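# Align the red-taped fader knob with its tape mark

## Task

Slide the fader that has red tape next to it until its knob sits level with the mark drawn on the tape, then release it, without moving any of the other faders.

## Robot and tools

Robot: two 6-joint arms, left_arm and right_arm, each with a parallel gripper. They stand on opposite sides of the table. left_arm's base is on the +y side. The names do not tell you which side of an image an arm appears on.

Frame: every position in the results uses one shared scene frame. The origin is the table centre, +z points up, and the table surface is at z = +0.020 m. Positions are in metres, orientations are quaternions in w,x,y,z order, and velocities are in m/s and rad/s. The printed hand position can be off from the real one, especially when the arm is stretched far out. A gripper's fingers point along its own +x axis and close along its y axis. The reported end_effector_position is the point between the finger pads, roughly 3 to 4 cm short of the fingertips.

Tool execute_actions takes "actions", a list holding at most one item, plus an optional "pictures" boolean (true by default, so every result includes images from all six cameras). There are three forms:
- Empty list, {"actions": []}: sends nothing and just reports the current state.
- Motion, {"actions": [{"rows": [...], "steps": N}]}: N is 1 to 15 control steps, each lasting 1/30 s, with 15 as the default. "rows" holds 1 to 15 rows. Each row is used for one step, and the last row is held for any remaining steps.
- Wait, {"actions": [{"steps": N}]} with N up to 300: sends nothing new. It returns once N steps have passed since the previous result, and your own writing time counts toward those steps.

Row layout: one flat list of exactly 14 numbers covering both arms, even if only one arm is meant to move. The first seven belong to left_arm: waist, shoulder, elbow, wrist pitch, wrist yaw, wrist roll, then gripper opening. The last seven are the same for right_arm. The six joint values are absolute target angles in radians, not offsets, on the same scale that Joint positions reports. To keep an arm still, repeat its current angles.

Joint ranges in radians: waist -3.054 to 3.054, shoulder 0.000 to 3.142, elbow 0.000 to 2.356, wrist pitch -1.571 to 1.571, wrist yaw -1.571 to 1.571, wrist roll -3.142 to 3.142. The true ends can differ from these by up to 0.010. A call is rejected, and nothing is sent, if a target goes more than 0.010 beyond a range end and also lies farther out than the joint's last reported angle. A target beyond the real end gets clipped to that end, and the result then reports "joint sent to its limit". That line can refer to an earlier move that is still running.

Opening: an absolute value from -1 to 1. +1 means fully open, with a pad gap of 0.088 m. Empty fingers close fully at about -0.80, and values below that make no difference. Going from fully open to closed takes at least about 0.5 s.

Motion limits: on every step, each joint's target is capped to a fixed distance ahead of its measured angle. The caps are 0.211 rad for waist, shoulder and elbow, 0.213 for wrist pitch, 0.267 for wrist yaw and 0.228 for wrist roll. If the targets would place the gripper more than 70 mm from where it is now, all of that arm's targets are scaled back. Large moves therefore take several calls. Friction can leave a joint short of its target, or stop a tiny change from happening at all, so read Joint positions after every move. Between calls the arms keep heading toward the last row you sent. They stop once everything has nearly stopped moving, or once a step is HELD.

Result lines:
- The state line gives each arm's pose and velocities.
- Joint positions and Joint velocities list each arm's six joints, followed by the finger-pad gap in m and m/s.
- grip_measured is the measured opening on the same -1 to 1 scale you command. Each gripper can be off by about 1 mm by a constant amount.
- "joint command not followed" means a clearance check changed or blocked some joint targets. The other parts of the row still ran.
- HELD marks steps on which your row was not sent, in whole or in part.
- MOTOR HOT warns from 50 °C. At 95 °C an OVER-TEMPERATURE FAULT holds that arm until it cools. If it stays too hot for 30 to 60 s, the arm and its gripper lose power and go limp.
- A TORQUE FAULT stops the arm for 10 s and drops the rest of the call. It happens when contact torque reaches a load limit (N m): waist 17.6, shoulder 21.8, elbow 21.7, wrist pitch 5.74, wrist yaw 5.72, wrist roll 5.36.

Tool zoom_image: give "camera" (one of cam_head_left, cam_head_right, cam_high, cam_low, cam_left_wrist, cam_right_wrist) and "region" [x0, y0, x1, y1] in pixels of that camera's latest 504x504 image. The origin is the top-left corner, and the region can be at most 504 by 504. It returns a closer look, which is useful for checking the knob against the tape line.

Tool finished_scene: give "scene", the integer number of the current scene. The result reports whether the goal was met and gives the next task. Replying without any tool call ends everything.

The simulation keeps running while you compose a reply.

Typical order: look, locate the taped fader, approach with an open gripper, close on or nudge the knob, slide it gently along its track to the tape mark, check the alignment, open and back away, then finish.

Avoid the following:
- Knocking anything off the table, which fails the task.
- Bumping or moving the other faders.
- Letting the arms collide or press on each other (each mount counts as part of its arm).
- Hard pushes, slams and fast squeezes.
- Holding a load for a long time, which heats the motors.

Loose objects may occasionally get a brief push from outside.

Each tool is called after "Emit:" in YAML: its name, and indented under it one key for each argument.

## Session

Emit:
execute_actions:
  actions: []

Scene clock: 0.00 s of 4000.00 s.
left_arm: end_effector_position=(+0.2228, +0.3341, +0.2289) grip_measured=+0.829 end_effector_quat_wxyz=(+0.706, -0.375, +0.375, -0.469) end_effector_velocity=(+0.001, +0.002, -0.005) end_effector_angular_velocity=(+0.015, +0.021, +0.011) | right_arm: end_effector_position=(+0.0098, -0.1536, +0.4071) grip_measured=+0.840 end_effector_quat_wxyz=(+0.485, +0.025, -0.017, +0.874) end_effector_velocity=(+0.002, -0.000, -0.001) end_effector_angular_velocity=(+0.002, -0.007, -0.010)
Joint positions: left_arm=[ 1.038  1.089  0.076  0.81   0.489 -1.013  0.08 ] | right_arm=[-0.     0.854  0.655  0.258  0.    -0.006  0.08 ]
Joint velocities: left_arm=[ 0.002 -0.002 -0.002 -0.022 -0.007 -0.007 -0.   ] | right_arm=[-0.002 -0.007 -0.002 -0.007  0.007 -0.007  0.   ]
Motor temperatures (°C, as the motors report them): left_arm=[18 21 19 20 20 22] | right_arm=[20 19 20 20 21 19]
Heat: left arm: hottest wrist roll 22 °C (+0.0 °C/min); right arm: hottest wrist yaw 21 °C (+0.0 °C/min).

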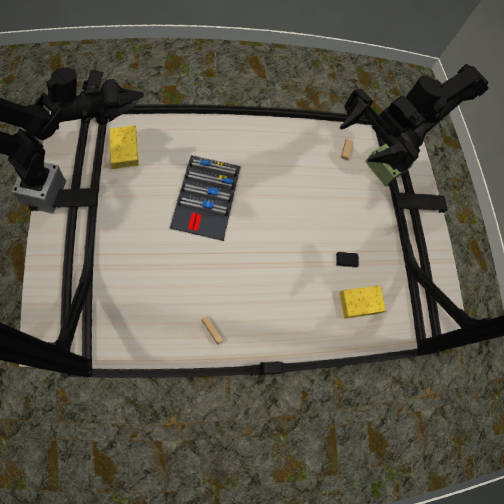

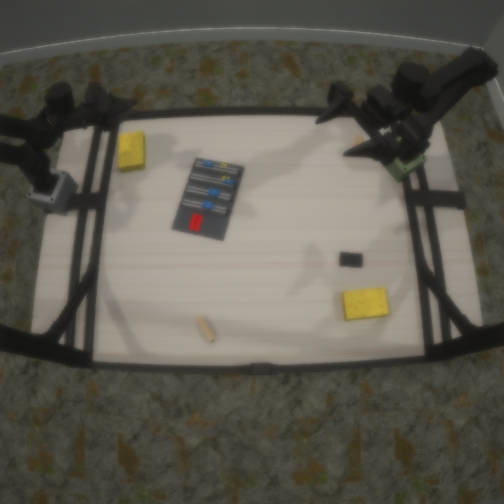

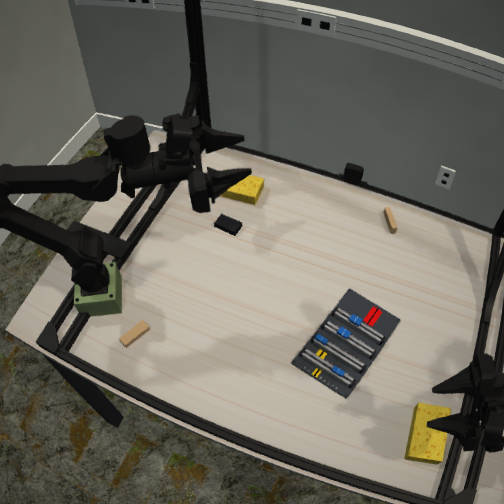

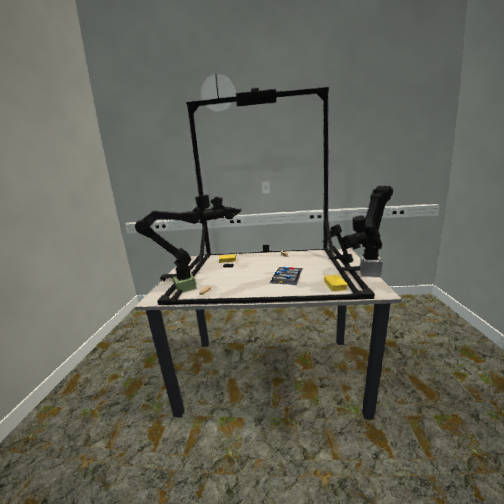

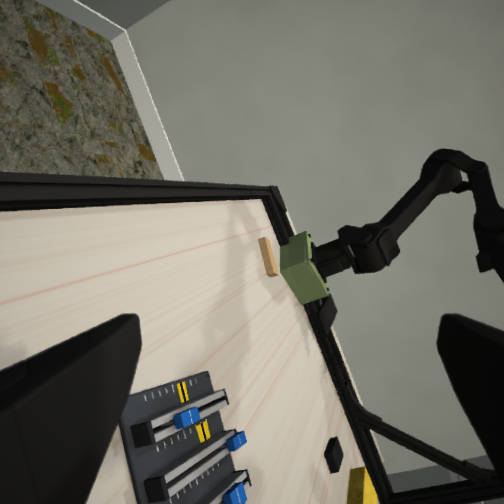

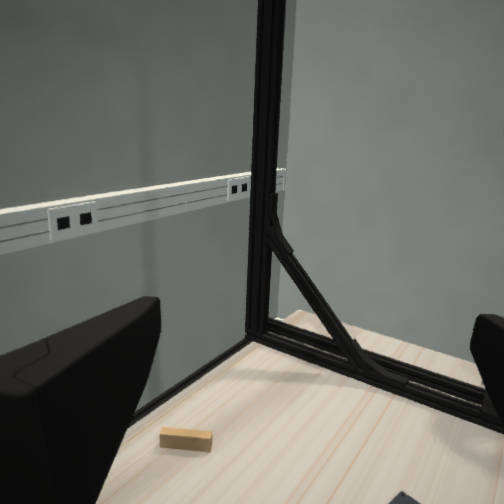

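Emit:
zoom_image:
  camera: "cam_head_left"
  region: [155,145,255,245]

Emit:
zoom_image:
  camera: "cam_high"
  region: [285,280,410,405]

Region (155, 145, 255, 245) of cam_head_left's 504x504 image, scaled by 5.040, with more detail than that image has.

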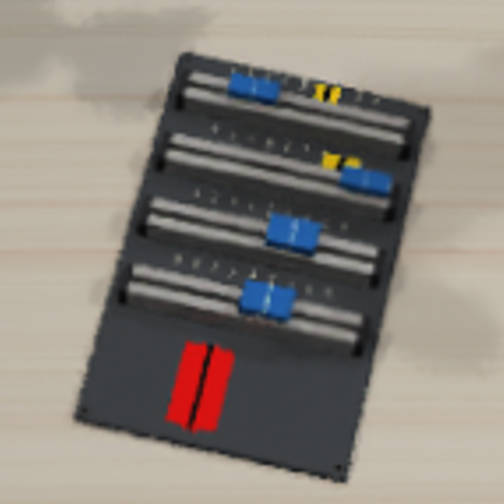

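Region (285, 280, 410, 405) of cam_high's 504x504 image, scaled by 4.032, with more detail than that image has.

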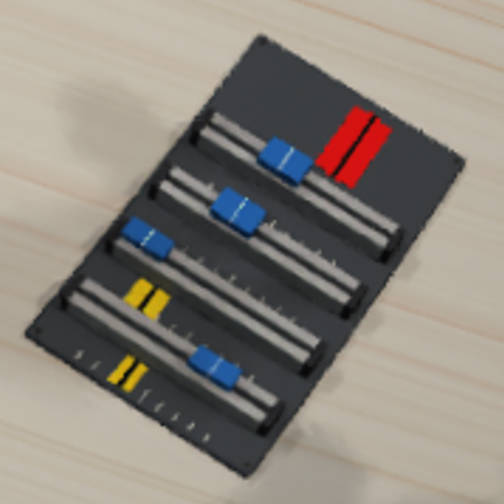

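Emit:
execute_actions:
  actions:
    - {"rows":[[0.23,1.9,1.6,-1.1,0,0,0.5,0,0.3,0.3,0.258,0,0,0.84]]}
  pictures: false

Emit:
execute_actions:
  actions:
    - {"steps":45}

Scene clock: 22.20 s of 4000.00 s.
left_arm: end_effector_position=(+0.1022, +0.1906, +0.1187) grip_measured=+0.502 end_effector_quat_wxyz=(+0.672, +0.246, +0.397, -0.575) end_effector_velocity=(-0.420, -0.165, -0.163) end_effector_angular_velocity=(+1.350, -0.994, -2.560) | right_arm: end_effector_position=(+0.0587, -0.2320, +0.3847) grip_measured=+0.840 end_effector_quat_wxyz=(+0.481, +0.116, -0.065, +0.866) end_effector_velocity=(+0.003, -0.006, -0.013) end_effector_angular_velocity=(+0.002, -0.026, -0.001)
Joint positions: left_arm=[ 0.319  1.793  0.8    0.039  0.013 -0.2    0.064] | right_arm=[-0.     0.313  0.319  0.261  0.    -0.002  0.08 ]
Joint velocities: left_arm=[-1.126  1.184  1.57  -1.692 -0.051  1.795 -0.001] | right_arm=[-0.002 -0.066 -0.042 -0.037 -0.007 -0.022 -0.   ]
Motor temperatures (°C, as the motors report them): left_arm=[18 21 21 23 20 22] | right_arm=[20 19 23 24 21 19]
Heat: left arm: hottest wrist pitch 23 °C (+2.7 °C/min); right arm: hottest wrist pitch 24 °C (+8.1 °C/min).
Steps of this call (steps 1 to 90: nothing new was sent; then 18.70 s passed at rest; steps 91 to 105: all 15 steps of this action). Readings (joint positions):
91: left_arm=[1.017 1.107 0.094 0.784 0.448 -0.982] | right_arm=[-0.000 0.835 0.638 0.264 0.000 -0.006]
92: left_arm=[0.959 1.154 0.142 0.715 0.372 -0.918] | right_arm=[-0.000 0.789 0.595 0.266 0.000 -0.005]
94: left_arm=[0.850 1.270 0.253 0.607 0.234 -0.801] | right_arm=[-0.000 0.668 0.488 0.260 0.000 -0.004]
98: left_arm=[0.640 1.479 0.467 0.389 0.062 -0.569] | right_arm=[-0.000 0.456 0.341 0.250 0.000 -0.003]
105: the state above

Scene clock: 23.70 s of 4000.00 s.
left_arm: end_effector_position=(+0.0696, +0.1872, +0.2300) grip_measured=+0.500 end_effector_quat_wxyz=(+0.534, +0.459, +0.455, -0.546) end_effector_velocity=(+0.004, +0.002, -0.002) end_effector_angular_velocity=(+0.012, -0.023, -0.001) | right_arm: end_effector_position=(+0.0592, -0.2329, +0.3843) grip_measured=+0.840 end_effector_quat_wxyz=(+0.481, +0.117, -0.066, +0.866) end_effector_velocity=(-0.002, -0.001, -0.002) end_effector_angular_velocity=(+0.008, -0.027, +0.013)
Joint positions: left_arm=[ 0.232  1.893  1.586 -1.098  0.006 -0.006  0.064] | right_arm=[-0.     0.305  0.314  0.26   0.    -0.002  0.08 ]
Joint velocities: left_arm=[ 0.002  0.002 -0.002 -0.007 -0.022  0.007 -0.   ] | right_arm=[-0.002 -0.002 -0.002 -0.007 -0.022 -0.022 -0.   ]
Motor temperatures (°C, as the motors report them): left_arm=[18 21 21 23 20 22] | right_arm=[20 19 23 24 21 19]
Heat: left arm: hottest wrist pitch 23 °C (+2.5 °C/min); right arm: hottest wrist pitch 24 °C (+7.6 °C/min).
Steps of this call (steps 1 to 45: the robot went on to your last target). Readings (joint positions):
1: left_arm=[0.286 1.829 0.852 -0.018 0.013 -0.146] | right_arm=[-0.000 0.311 0.317 0.260 0.000 -0.002]
2: left_arm=[0.262 1.856 0.901 -0.077 0.012 -0.103] | right_arm=[-0.000 0.309 0.316 0.260 0.000 -0.002]
4: left_arm=[0.238 1.883 0.997 -0.191 0.011 -0.054] | right_arm=[-0.000 0.307 0.315 0.260 0.000 -0.002]
8: left_arm=[0.233 1.890 1.203 -0.412 0.006 -0.018] | right_arm=[-0.000 0.305 0.315 0.260 0.000 -0.002]
45: the state above
All arms were judged still, so your last target was given up. Only a new action makes them travel on or press farther. Fingers that are still opening or closing keep moving.

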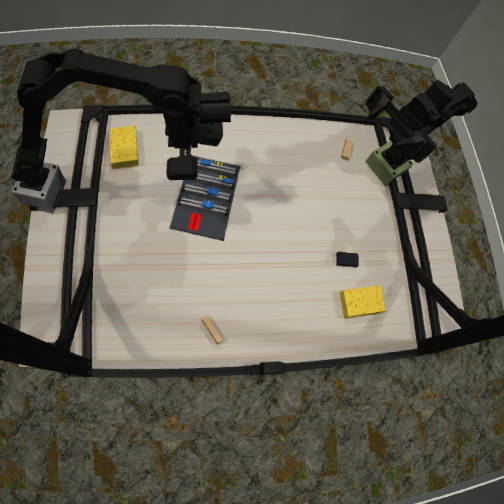

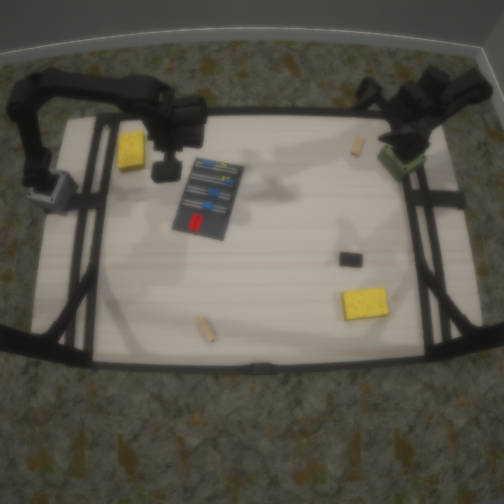

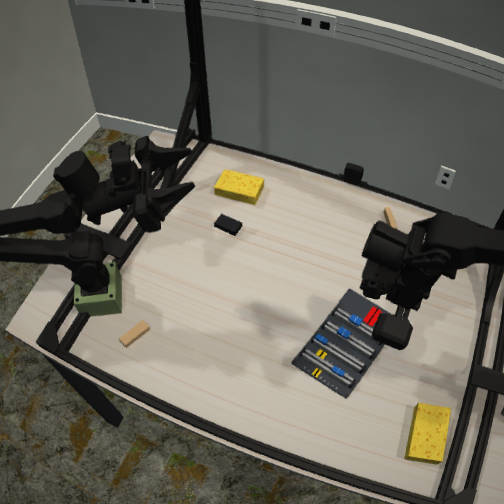

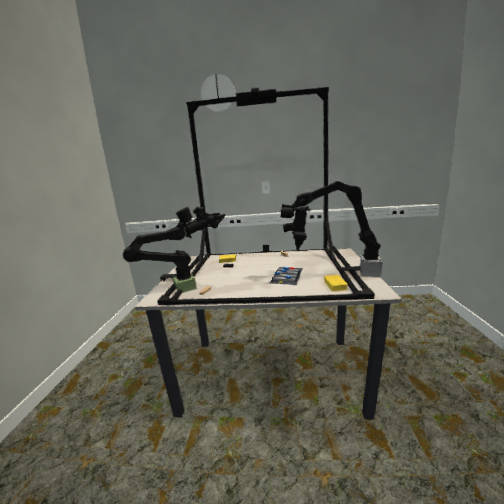

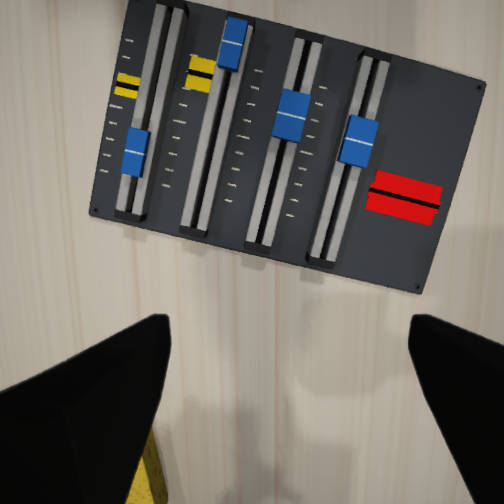

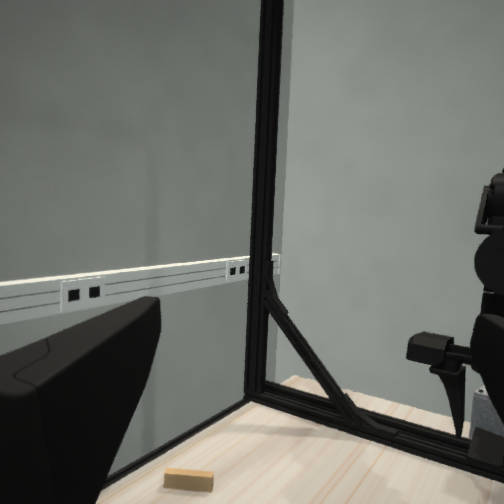

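Emit:
execute_actions:
  actions:
    - {"rows":[[0.13,2.1,1.82,-1.09,0,1.69,1,0,0.3,0.3,0.258,0,0,0.84],[0.13,2.1,1.82,-1.09,0,1.69,1,0,0.3,0.3,0.258,0,0,0.84],[0.13,2.297,1.82,-1.09,0,1.69,1,0,0.3,0.3,0.258,0,0,0.84]]}
  pictures: false

Emit:
execute_actions:
  actions:
    - {"steps":30}

Scene clock: 36.00 s of 4000.00 s.
left_arm: end_effector_position=(+0.0249, +0.1457, +0.1256) grip_measured=+0.989 end_effector_quat_wxyz=(+0.204, +0.679, +0.216, -0.672) end_effector_velocity=(-0.001, -0.023, +0.022) end_effector_angular_velocity=(-0.073, +0.035, -1.763) | right_arm: end_effector_position=(+0.0592, -0.2329, +0.3840) grip_measured=+0.840 end_effector_quat_wxyz=(+0.481, +0.117, -0.066, +0.866) end_effector_velocity=(+0.001, +0.000, +0.002) end_effector_angular_velocity=(+0.018, -0.016, -0.006)
Joint positions: left_arm=[ 0.129  2.301  1.803 -1.091 -0.002  0.843  0.087] | right_arm=[-0.     0.304  0.314  0.26   0.    -0.002  0.08 ]
Joint velocities: left_arm=[ 0.002 -0.002  0.085 -0.007 -0.007  1.766  0.002] | right_arm=[-0.007  0.002  0.002  0.007 -0.007 -0.022 -0.   ]
Motor temperatures (°C, as the motors report them): left_arm=[18 24 22 23 20 22] | right_arm=[20 19 23 24 21 19]
Heat: left arm: hottest shoulder 24 °C (+3.3 °C/min); right arm: hottest wrist pitch 24 °C (+5.0 °C/min).
Steps of this call (steps 1 to 90: nothing new was sent; then 8.80 s passed at rest; steps 91 to 105: all 15 steps of this action). Readings (joint positions):
91: left_arm=[0.230 1.910 1.607 -1.113 0.001 0.025] | right_arm=[-0.000 0.304 0.314 0.260 0.000 -0.002]
92: left_arm=[0.215 1.948 1.659 -1.120 -0.003 0.091] | right_arm=[-0.000 0.304 0.314 0.260 0.000 -0.002]
94: left_arm=[0.173 2.038 1.754 -1.075 -0.004 0.208] | right_arm=[-0.000 0.304 0.314 0.260 0.000 -0.002]
98: left_arm=[0.126 2.197 1.801 -1.086 -0.002 0.433] | right_arm=[-0.000 0.304 0.314 0.260 0.000 -0.002]
105: the state above

Scene clock: 37.00 s of 4000.00 s.
left_arm: end_effector_position=(+0.0246, +0.1430, +0.1276) grip_measured=+0.992 end_effector_quat_wxyz=(-0.087, +0.703, -0.081, -0.701) end_effector_velocity=(+0.001, +0.004, +0.002) end_effector_angular_velocity=(+0.016, -0.009, +0.005) | right_arm: end_effector_position=(+0.0592, -0.2329, +0.3840) grip_measured=+0.840 end_effector_quat_wxyz=(+0.481, +0.117, -0.066, +0.866) end_effector_velocity=(+0.001, +0.001, -0.002) end_effector_angular_velocity=(-0.011, +0.004, -0.008)
Joint positions: left_arm=[ 0.129  2.301  1.811 -1.089 -0.002  1.684  0.088] | right_arm=[-0.     0.304  0.314  0.26   0.    -0.002  0.08 ]
Joint velocities: left_arm=[-0.002 -0.002  0.002 -0.022 -0.007 -0.007 -0.   ] | right_arm=[-0.002 -0.002 -0.002 -0.007  0.007  0.007 -0.   ]
Motor temperatures (°C, as the motors report them): left_arm=[18 24 22 22 20 22] | right_arm=[20 19 23 24 21 19]
Heat: left arm: hottest shoulder 24 °C (+3.2 °C/min); right arm: hottest wrist pitch 24 °C (+4.9 °C/min).
Steps of this call (steps 1 to 30: the robot went on to your last target). Readings (joint positions):
1: left_arm=[0.129 2.301 1.807 -1.091 -0.002 0.902] | right_arm=[-0.000 0.304 0.314 0.260 0.000 -0.002]
2: left_arm=[0.129 2.302 1.810 -1.090 -0.002 0.960] | right_arm=[-0.000 0.304 0.314 0.260 0.000 -0.002]
4: left_arm=[0.129 2.302 1.811 -1.090 -0.002 1.077] | right_arm=[-0.000 0.304 0.314 0.260 0.000 -0.002]
8: left_arm=[0.129 2.301 1.811 -1.090 -0.002 1.311] | right_arm=[-0.000 0.304 0.314 0.260 0.000 -0.002]
30: the state above

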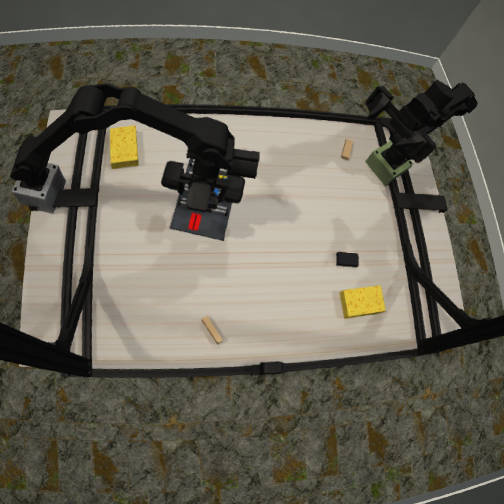

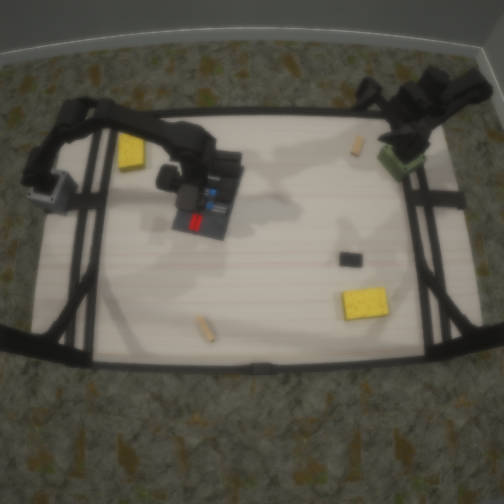

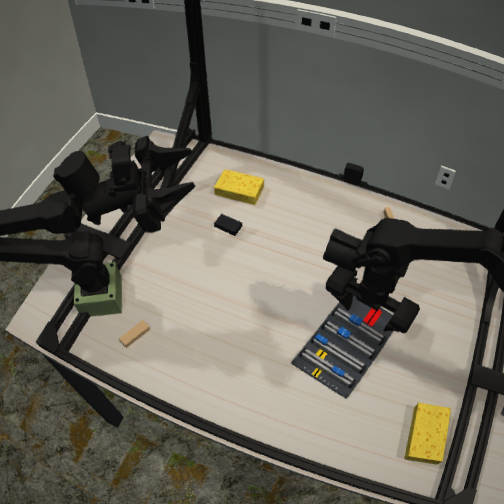

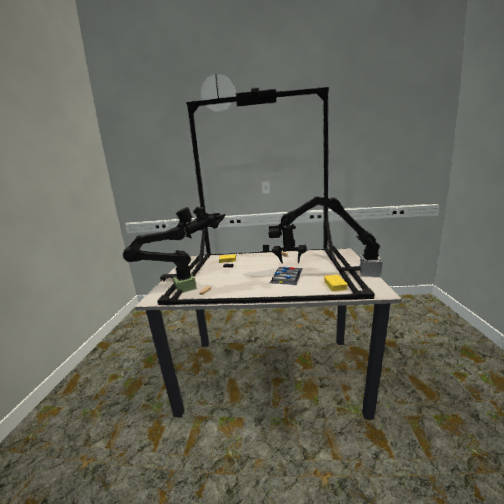

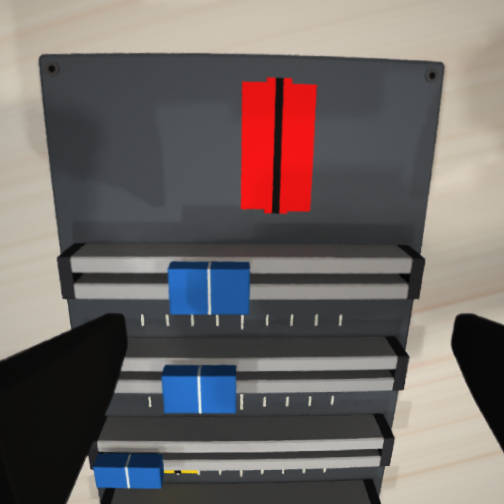

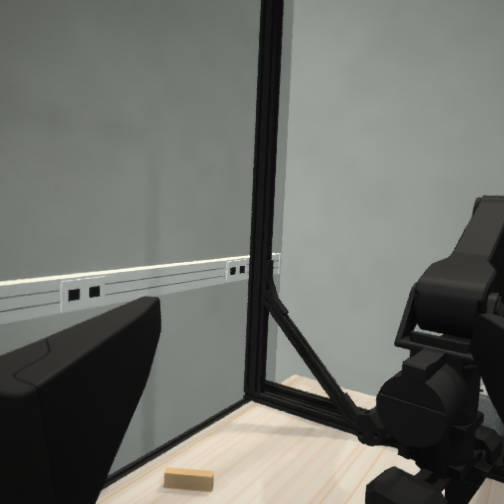

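Emit:
execute_actions:
  actions:
    - {"rows":[[0.147,2.36,1.846,-1.042,0,1.73,1,0,0.3,0.3,0.258,0,0,0.84]]}

Scene clock: 47.93 s of 4000.00 s.
left_arm: end_effector_position=(+0.0310, +0.1300, +0.1148) grip_measured=+0.992 end_effector_quat_wxyz=(-0.086, +0.702, -0.097, -0.700) end_effector_velocity=(-0.000, -0.001, +0.003) end_effector_angular_velocity=(-0.005, -0.021, +0.000) | right_arm: end_effector_position=(+0.0592, -0.2329, +0.3837) grip_measured=+0.840 end_effector_quat_wxyz=(+0.481, +0.117, -0.066, +0.866) end_effector_velocity=(-0.002, -0.001, -0.002) end_effector_angular_velocity=(-0.007, -0.003, +0.021)
Joint positions: left_arm=[ 0.147  2.344  1.833 -1.044 -0.002  1.724  0.088] | right_arm=[-0.     0.304  0.313  0.26   0.    -0.002  0.08 ]
Joint velocities: left_arm=[-0.007 -0.002  0.007 -0.007 -0.022 -0.007 -0.   ] | right_arm=[-0.002 -0.002 -0.002 -0.007 -0.022  0.007 -0.   ]
Motor temperatures (°C, as the motors report them): left_arm=[18 27 23 22 20 22] | right_arm=[20 19 23 25 21 19]
Heat: left arm: hottest shoulder 27 °C (+6.3 °C/min); right arm: hottest wrist pitch 25 °C (+5.0 °C/min).
Steps of this call (steps 1 to 15: the robot went on to your last target; steps 16 to 90: nothing new was sent; then 7.43 s passed at rest; steps 91 to 105: all 15 steps of this action). Readings (joint positions):
91: left_arm=[0.129 2.304 1.814 -1.088 -0.002 1.691] | right_arm=[-0.000 0.304 0.313 0.260 0.000 -0.002]
92: left_arm=[0.131 2.310 1.819 -1.075 -0.002 1.702] | right_arm=[-0.000 0.304 0.313 0.260 0.000 -0.002]
94: left_arm=[0.138 2.324 1.829 -1.053 -0.002 1.713] | right_arm=[-0.000 0.304 0.313 0.260 0.000 -0.002]
98: left_arm=[0.146 2.340 1.832 -1.047 -0.002 1.721] | right_arm=[-0.000 0.304 0.313 0.260 0.000 -0.002]
105: the state above

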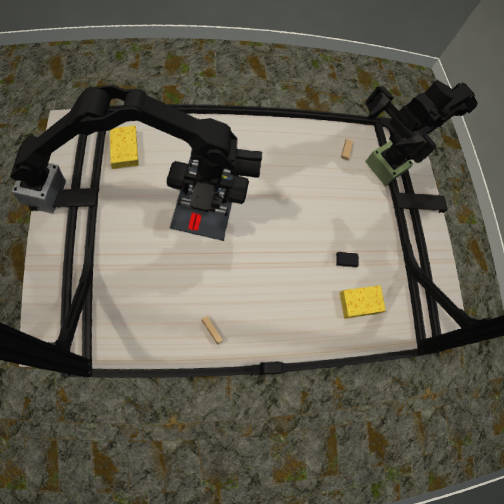

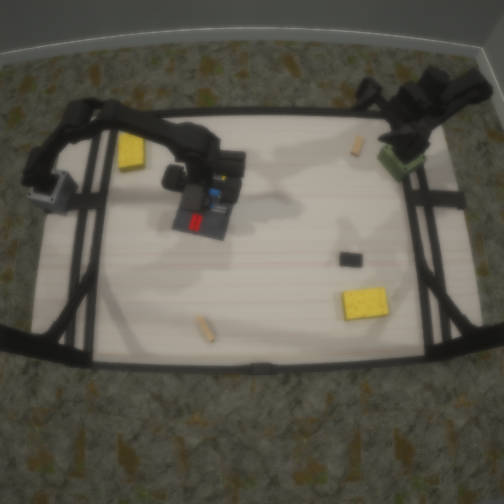

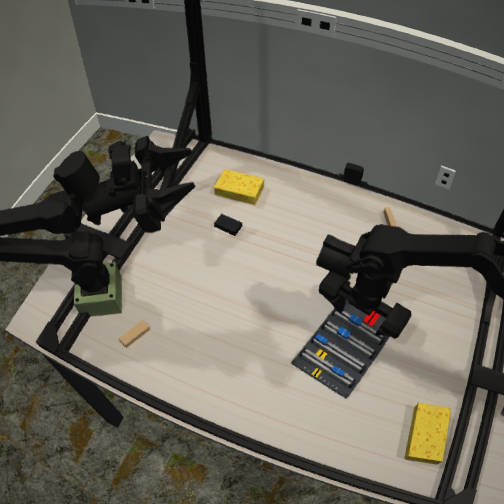

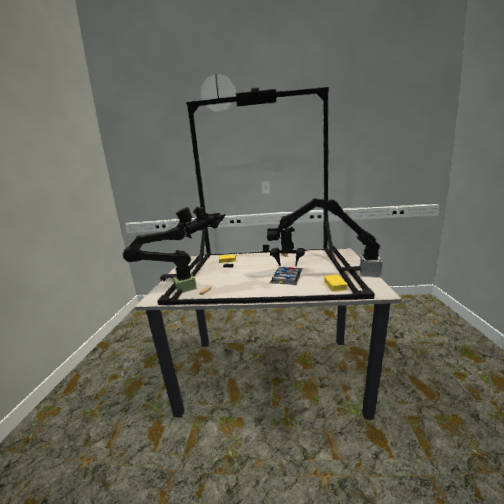

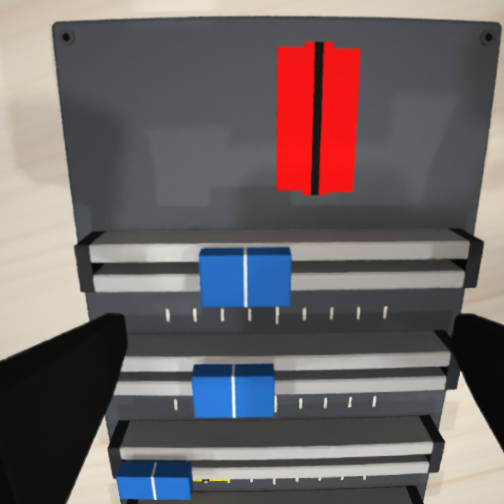

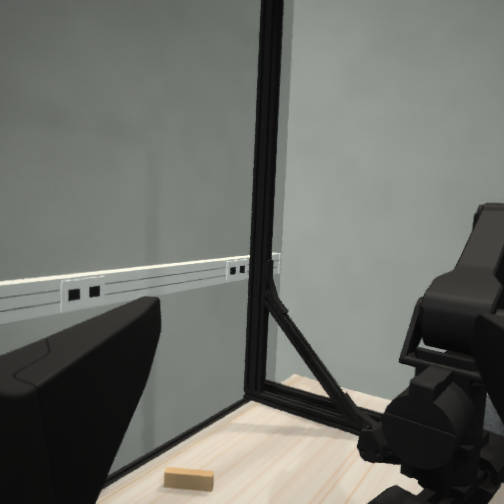

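Emit:
execute_actions:
  actions:
    - {"rows":[[0.137,2.395,1.846,-1.035,0,1.73,1,0,0.3,0.3,0.258,0,0,0.84]]}

Scene clock: 52.73 s of 4000.00 s.
left_arm: end_effector_position=(+0.0275, +0.1316, +0.0999) grip_measured=+0.992 end_effector_quat_wxyz=(-0.098, +0.702, -0.091, -0.700) end_effector_velocity=(-0.001, +0.007, -0.003) end_effector_angular_velocity=(+0.032, +0.004, +0.005) | right_arm: end_effector_position=(+0.0592, -0.2329, +0.3835) grip_measured=+0.840 end_effector_quat_wxyz=(+0.481, +0.116, -0.066, +0.866) end_effector_velocity=(-0.000, -0.001, -0.001) end_effector_angular_velocity=(+0.010, -0.021, -0.001)
Joint positions: left_arm=[ 0.139  2.381  1.837 -1.037 -0.002  1.724  0.088] | right_arm=[-0.     0.304  0.312  0.26   0.    -0.002  0.08 ]
Joint velocities: left_arm=[-0.002  0.002 -0.007 -0.022  0.007 -0.007 -0.   ] | right_arm=[-0.002 -0.007 -0.002 -0.007 -0.007 -0.022 -0.   ]
Motor temperatures (°C, as the motors report them): left_arm=[18 28 23 22 20 22] | right_arm=[20 19 24 25 21 19]
Heat: left arm: hottest shoulder 28 °C (+6.8 °C/min); right arm: hottest wrist pitch 25 °C (+4.6 °C/min).
Steps of this call (steps 1 to 15: the robot went on to your last target; steps 16 to 90: nothing new was sent; then 1.30 s passed at rest; steps 91 to 105: all 15 steps of this action). Readings (joint positions):
91: left_arm=[0.147 2.348 1.834 -1.044 -0.002 1.724] | right_arm=[-0.000 0.304 0.312 0.260 0.000 -0.002]
92: left_arm=[0.146 2.352 1.835 -1.041 -0.002 1.724] | right_arm=[-0.000 0.304 0.312 0.260 0.000 -0.002]
94: left_arm=[0.143 2.362 1.837 -1.037 -0.002 1.724] | right_arm=[-0.000 0.304 0.312 0.260 0.000 -0.002]
98: left_arm=[0.139 2.379 1.837 -1.037 -0.002 1.724] | right_arm=[-0.000 0.304 0.312 0.260 0.000 -0.002]
105: the state above

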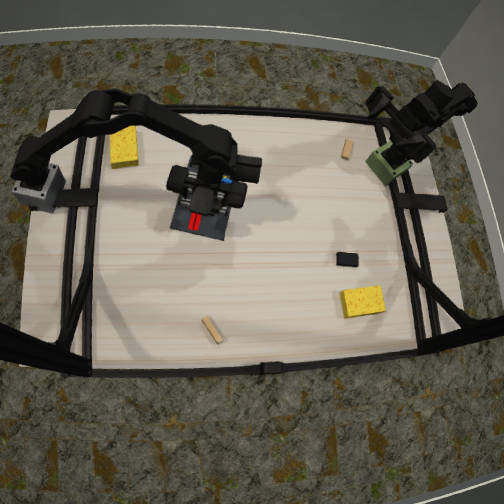

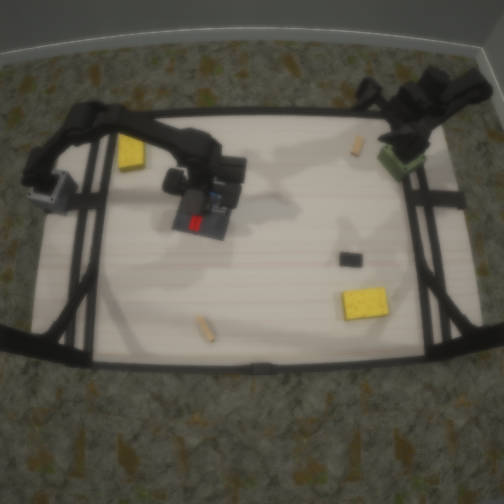

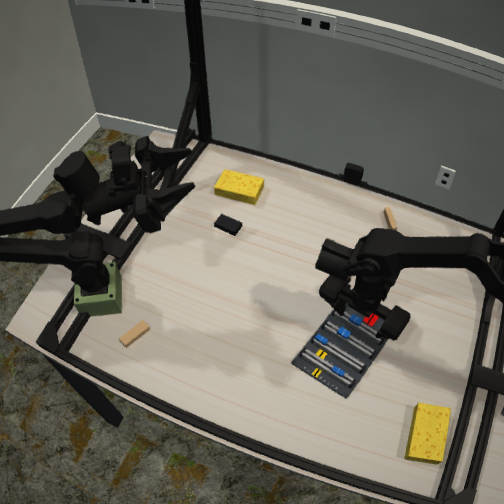

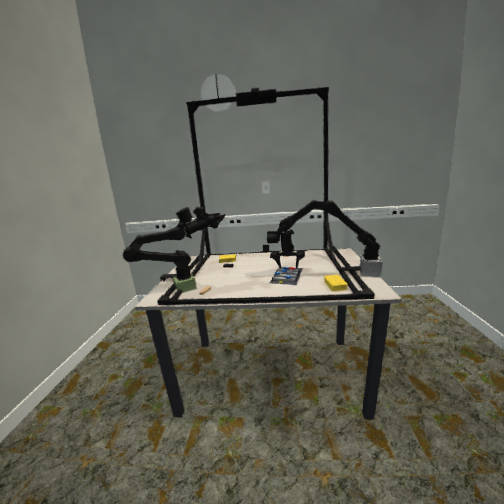

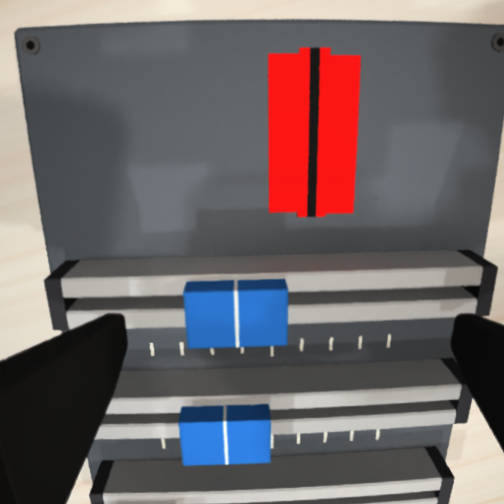

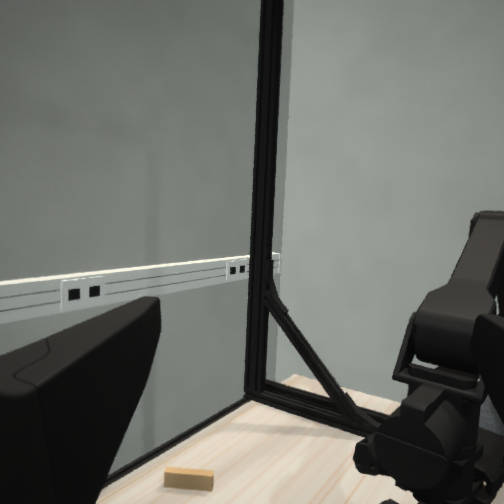

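Emit:
execute_actions:
  actions:
    - {"rows":[[0.137,2.42,1.846,-1.05,0,1.71,1,0,0.3,0.3,0.258,0,0,0.84]]}
  pictures: false

Emit:
execute_actions:
  actions:
    - {"rows":[[0.137,2.42,1.846,-1.05,0,1.71,0.4,0,0.3,0.3,0.258,0,0,0.84]]}

Scene clock: 57.97 s of 4000.00 s.
left_arm: end_effector_position=(+0.0277, +0.1352, +0.0941) grip_measured=+0.992 end_effector_quat_wxyz=(-0.104, +0.702, -0.080, -0.700) end_effector_velocity=(+0.005, +0.002, +0.001) end_effector_angular_velocity=(+0.003, -0.037, +0.004) | right_arm: end_effector_position=(+0.0592, -0.2328, +0.3833) grip_measured=+0.840 end_effector_quat_wxyz=(+0.481, +0.116, -0.066, +0.866) end_effector_velocity=(+0.002, +0.000, +0.001) end_effector_angular_velocity=(+0.009, -0.000, -0.011)
Joint positions: left_arm=[ 0.138  2.395  1.837 -1.047 -0.002  1.716  0.088] | right_arm=[-0.     0.304  0.312  0.26   0.    -0.002  0.08 ]
Joint velocities: left_arm=[-0.002 -0.002 -0.002 -0.007 -0.037 -0.007 -0.   ] | right_arm=[-0.002 -0.002 -0.002  0.007  0.007 -0.007 -0.   ]
Motor temperatures (°C, as the motors report them): left_arm=[18 29 23 22 20 22] | right_arm=[20 19 24 25 21 19]
Heat: left arm: hottest shoulder 29 °C (+7.2 °C/min); right arm: hottest wrist pitch 25 °C (+4.1 °C/min).
Steps of this call (steps 1 to 15: the robot went on to your last target; steps 16 to 90: nothing new was sent; then 1.73 s passed at rest; steps 91 to 105: all 15 steps of this action). Readings (joint positions):
91: left_arm=[0.139 2.383 1.837 -1.037 -0.002 1.725] | right_arm=[-0.000 0.304 0.312 0.260 0.000 -0.002]
92: left_arm=[0.139 2.385 1.837 -1.038 -0.002 1.725] | right_arm=[-0.000 0.304 0.312 0.260 0.000 -0.002]
94: left_arm=[0.139 2.391 1.837 -1.044 -0.002 1.721] | right_arm=[-0.000 0.304 0.312 0.260 0.000 -0.002]
98: left_arm=[0.139 2.395 1.837 -1.046 -0.002 1.718] | right_arm=[-0.000 0.304 0.312 0.260 0.000 -0.002]
105: the state above

Scene clock: 58.47 s of 4000.00 s.
left_arm: end_effector_position=(+0.0275, +0.1352, +0.0933) grip_measured=+0.404 end_effector_quat_wxyz=(-0.104, +0.701, -0.079, -0.701) end_effector_velocity=(+0.000, +0.001, +0.002) end_effector_angular_velocity=(+0.002, -0.008, +0.005) | right_arm: end_effector_position=(+0.0592, -0.2329, +0.3834) grip_measured=+0.840 end_effector_quat_wxyz=(+0.481, +0.116, -0.066, +0.866) end_effector_velocity=(-0.002, -0.001, -0.002) end_effector_angular_velocity=(+0.001, -0.015, +0.017)
Joint positions: left_arm=[ 0.138  2.397  1.838 -1.046 -0.001  1.715  0.059] | right_arm=[-0.     0.304  0.312  0.26   0.    -0.002  0.08 ]
Joint velocities: left_arm=[-0.002 -0.002  0.002 -0.007 -0.007 -0.007 -0.002] | right_arm=[-0.002 -0.002 -0.002 -0.007 -0.022 -0.007 -0.   ]
Motor temperatures (°C, as the motors report them): left_arm=[18 29 23 22 20 22] | right_arm=[20 19 24 25 21 19]
Heat: left arm: hottest shoulder 29 °C (+7.2 °C/min); right arm: hottest wrist pitch 25 °C (+4.1 °C/min).
Steps of this call (steps 1 to 15: all 15 steps of this action). Readings (joint positions):
1: left_arm=[0.138 2.395 1.837 -1.046 -0.002 1.716] | right_arm=[-0.000 0.304 0.312 0.260 0.000 -0.002]
2: left_arm=[0.138 2.395 1.837 -1.045 -0.002 1.716] | right_arm=[-0.000 0.304 0.312 0.260 0.000 -0.002]
4: left_arm=[0.138 2.396 1.838 -1.044 -0.001 1.715] | right_arm=[-0.000 0.304 0.312 0.260 0.000 -0.002]
8: left_arm=[0.138 2.397 1.838 -1.046 -0.001 1.715] | right_arm=[-0.000 0.304 0.312 0.260 0.000 -0.002]
15: the state above

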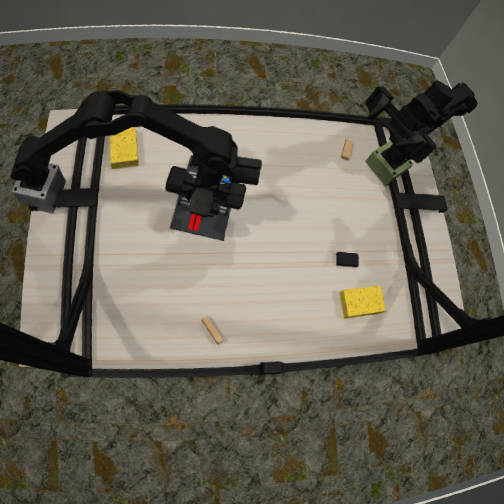

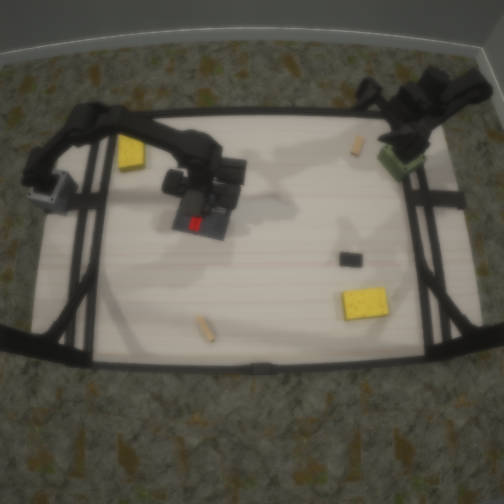

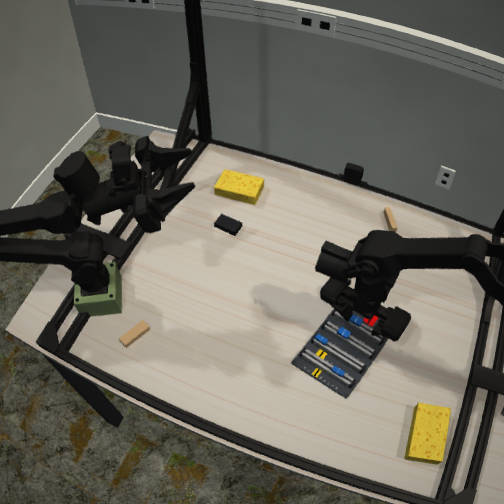

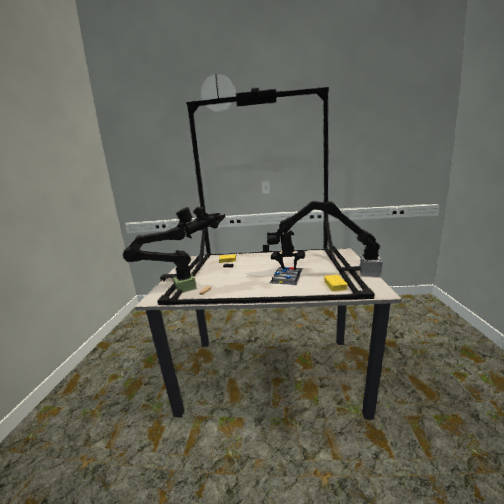

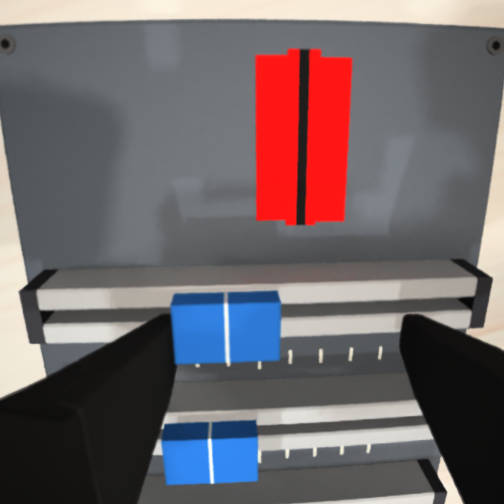

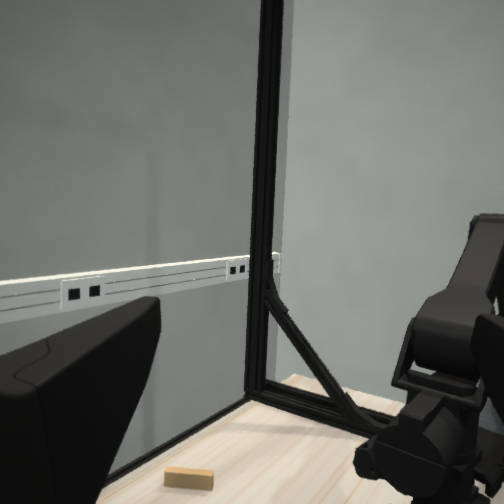

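Emit:
execute_actions:
  actions:
    - {"rows":[[0.138,2.375,1.83,-1.045,0,1.71,0.4,0,0.3,0.3,0.258,0,0,0.84],[0.138,2.368,1.815,-1.04,0,1.71,0.4,0,0.3,0.3,0.258,0,0,0.84],[0.139,2.36,1.8,-1.035,0,1.71,0.4,0,0.3,0.3,0.258,0,0,0.84],[0.139,2.352,1.785,-1.03,0,1.71,0.4,0,0.3,0.3,0.258,0,0,0.84],[0.14,2.344,1.77,-1.02,0,1.71,0.4,0,0.3,0.3,0.258,0,0,0.84],[0.14,2.336,1.755,-1.012,0,1.71,0.4,0,0.3,0.3,0.258,0,0,0.84],[0.14,2.327,1.735,-1.004,0,1.71,0.4,0,0.3,0.3,0.258,0,0,0.84],[0.14,2.318,1.713,-0.996,0,1.71,0.4,0,0.3,0.3,0.258,0,0,0.84]]}

Scene clock: 67.93 s of 4000.00 s.
left_arm: end_effector_position=(+0.0293, +0.1503, +0.0927) grip_measured=+0.401 end_effector_quat_wxyz=(-0.104, +0.701, -0.079, -0.701) end_effector_velocity=(+0.001, +0.005, -0.001) end_effector_angular_velocity=(-0.003, -0.007, +0.005) | right_arm: end_effector_position=(+0.0592, -0.2328, +0.3831) grip_measured=+0.840 end_effector_quat_wxyz=(+0.481, +0.116, -0.065, +0.866) end_effector_velocity=(+0.001, +0.002, -0.003) end_effector_angular_velocity=(-0.015, +0.001, -0.008)
Joint positions: left_arm=[ 0.138  2.338  1.73  -0.998 -0.001  1.715  0.059] | right_arm=[-0.     0.304  0.311  0.26   0.    -0.002  0.08 ]
Joint velocities: left_arm=[-0.002 -0.022 -0.042  0.022 -0.007 -0.007 -0.   ] | right_arm=[-0.002  0.002 -0.002 -0.007  0.007  0.007 -0.   ]
Motor temperatures (°C, as the motors report them): left_arm=[18 30 23 22 20 22] | right_arm=[20 19 24 25 21 19]
Heat: left arm: hottest shoulder 30 °C (+8.0 °C/min); right arm: hottest wrist pitch 25 °C (+3.0 °C/min).
Steps of this call (steps 1 to 15: the robot went on to your last target; steps 16 to 90: nothing new was sent; then 5.97 s passed at rest; steps 91 to 105: all 15 steps of this action). Readings (joint positions):
91: left_arm=[0.138 2.398 1.838 -1.047 -0.001 1.715] | right_arm=[-0.000 0.304 0.311 0.260 0.000 -0.002]
92: left_arm=[0.138 2.398 1.838 -1.047 -0.001 1.715] | right_arm=[-0.000 0.304 0.311 0.260 0.000 -0.002]
94: left_arm=[0.138 2.392 1.829 -1.039 -0.001 1.715] | right_arm=[-0.000 0.304 0.311 0.260 0.000 -0.002]
98: left_arm=[0.138 2.363 1.776 -1.016 -0.001 1.715] | right_arm=[-0.000 0.304 0.311 0.260 0.000 -0.002]
105: the state above

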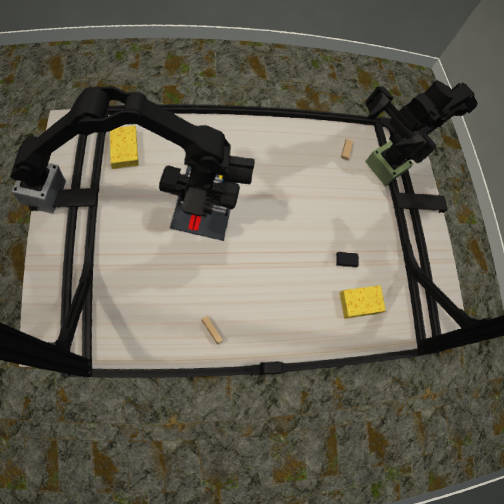

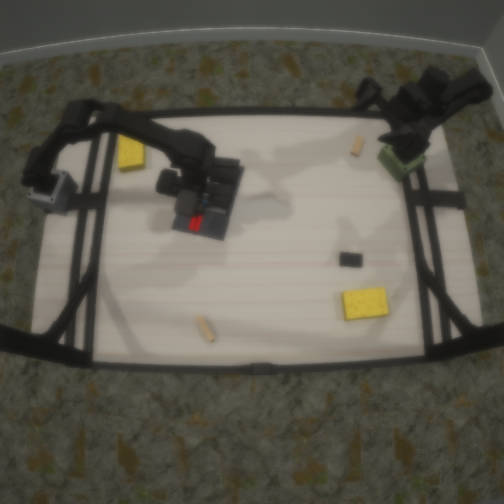

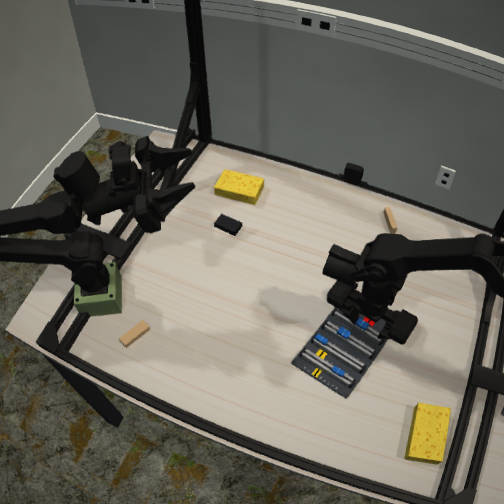

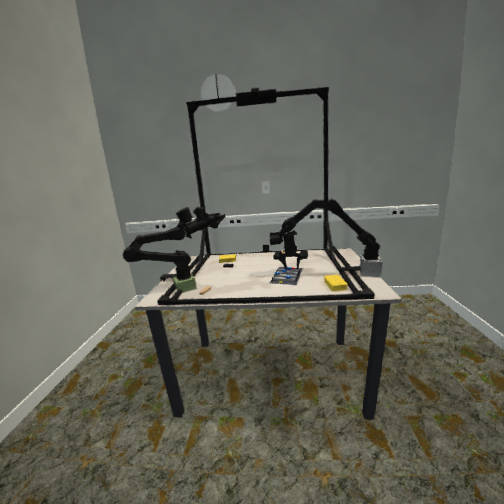

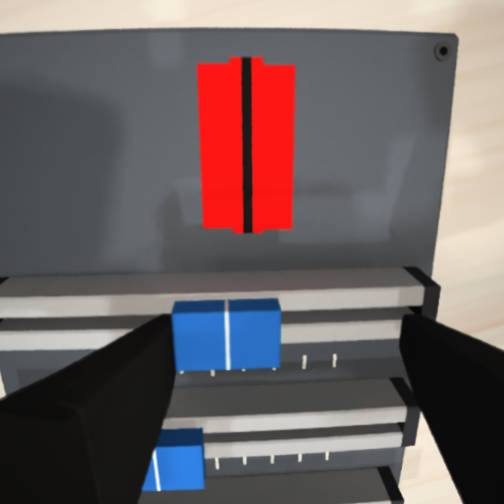

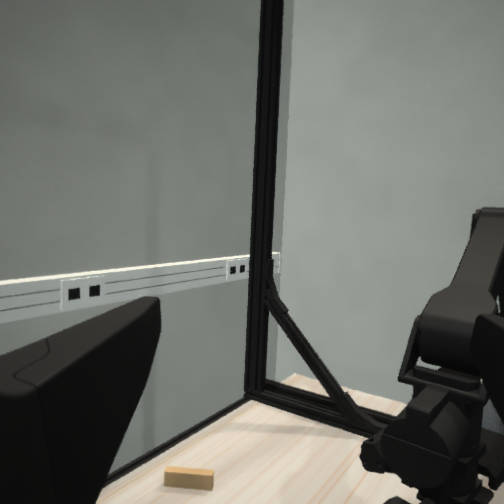

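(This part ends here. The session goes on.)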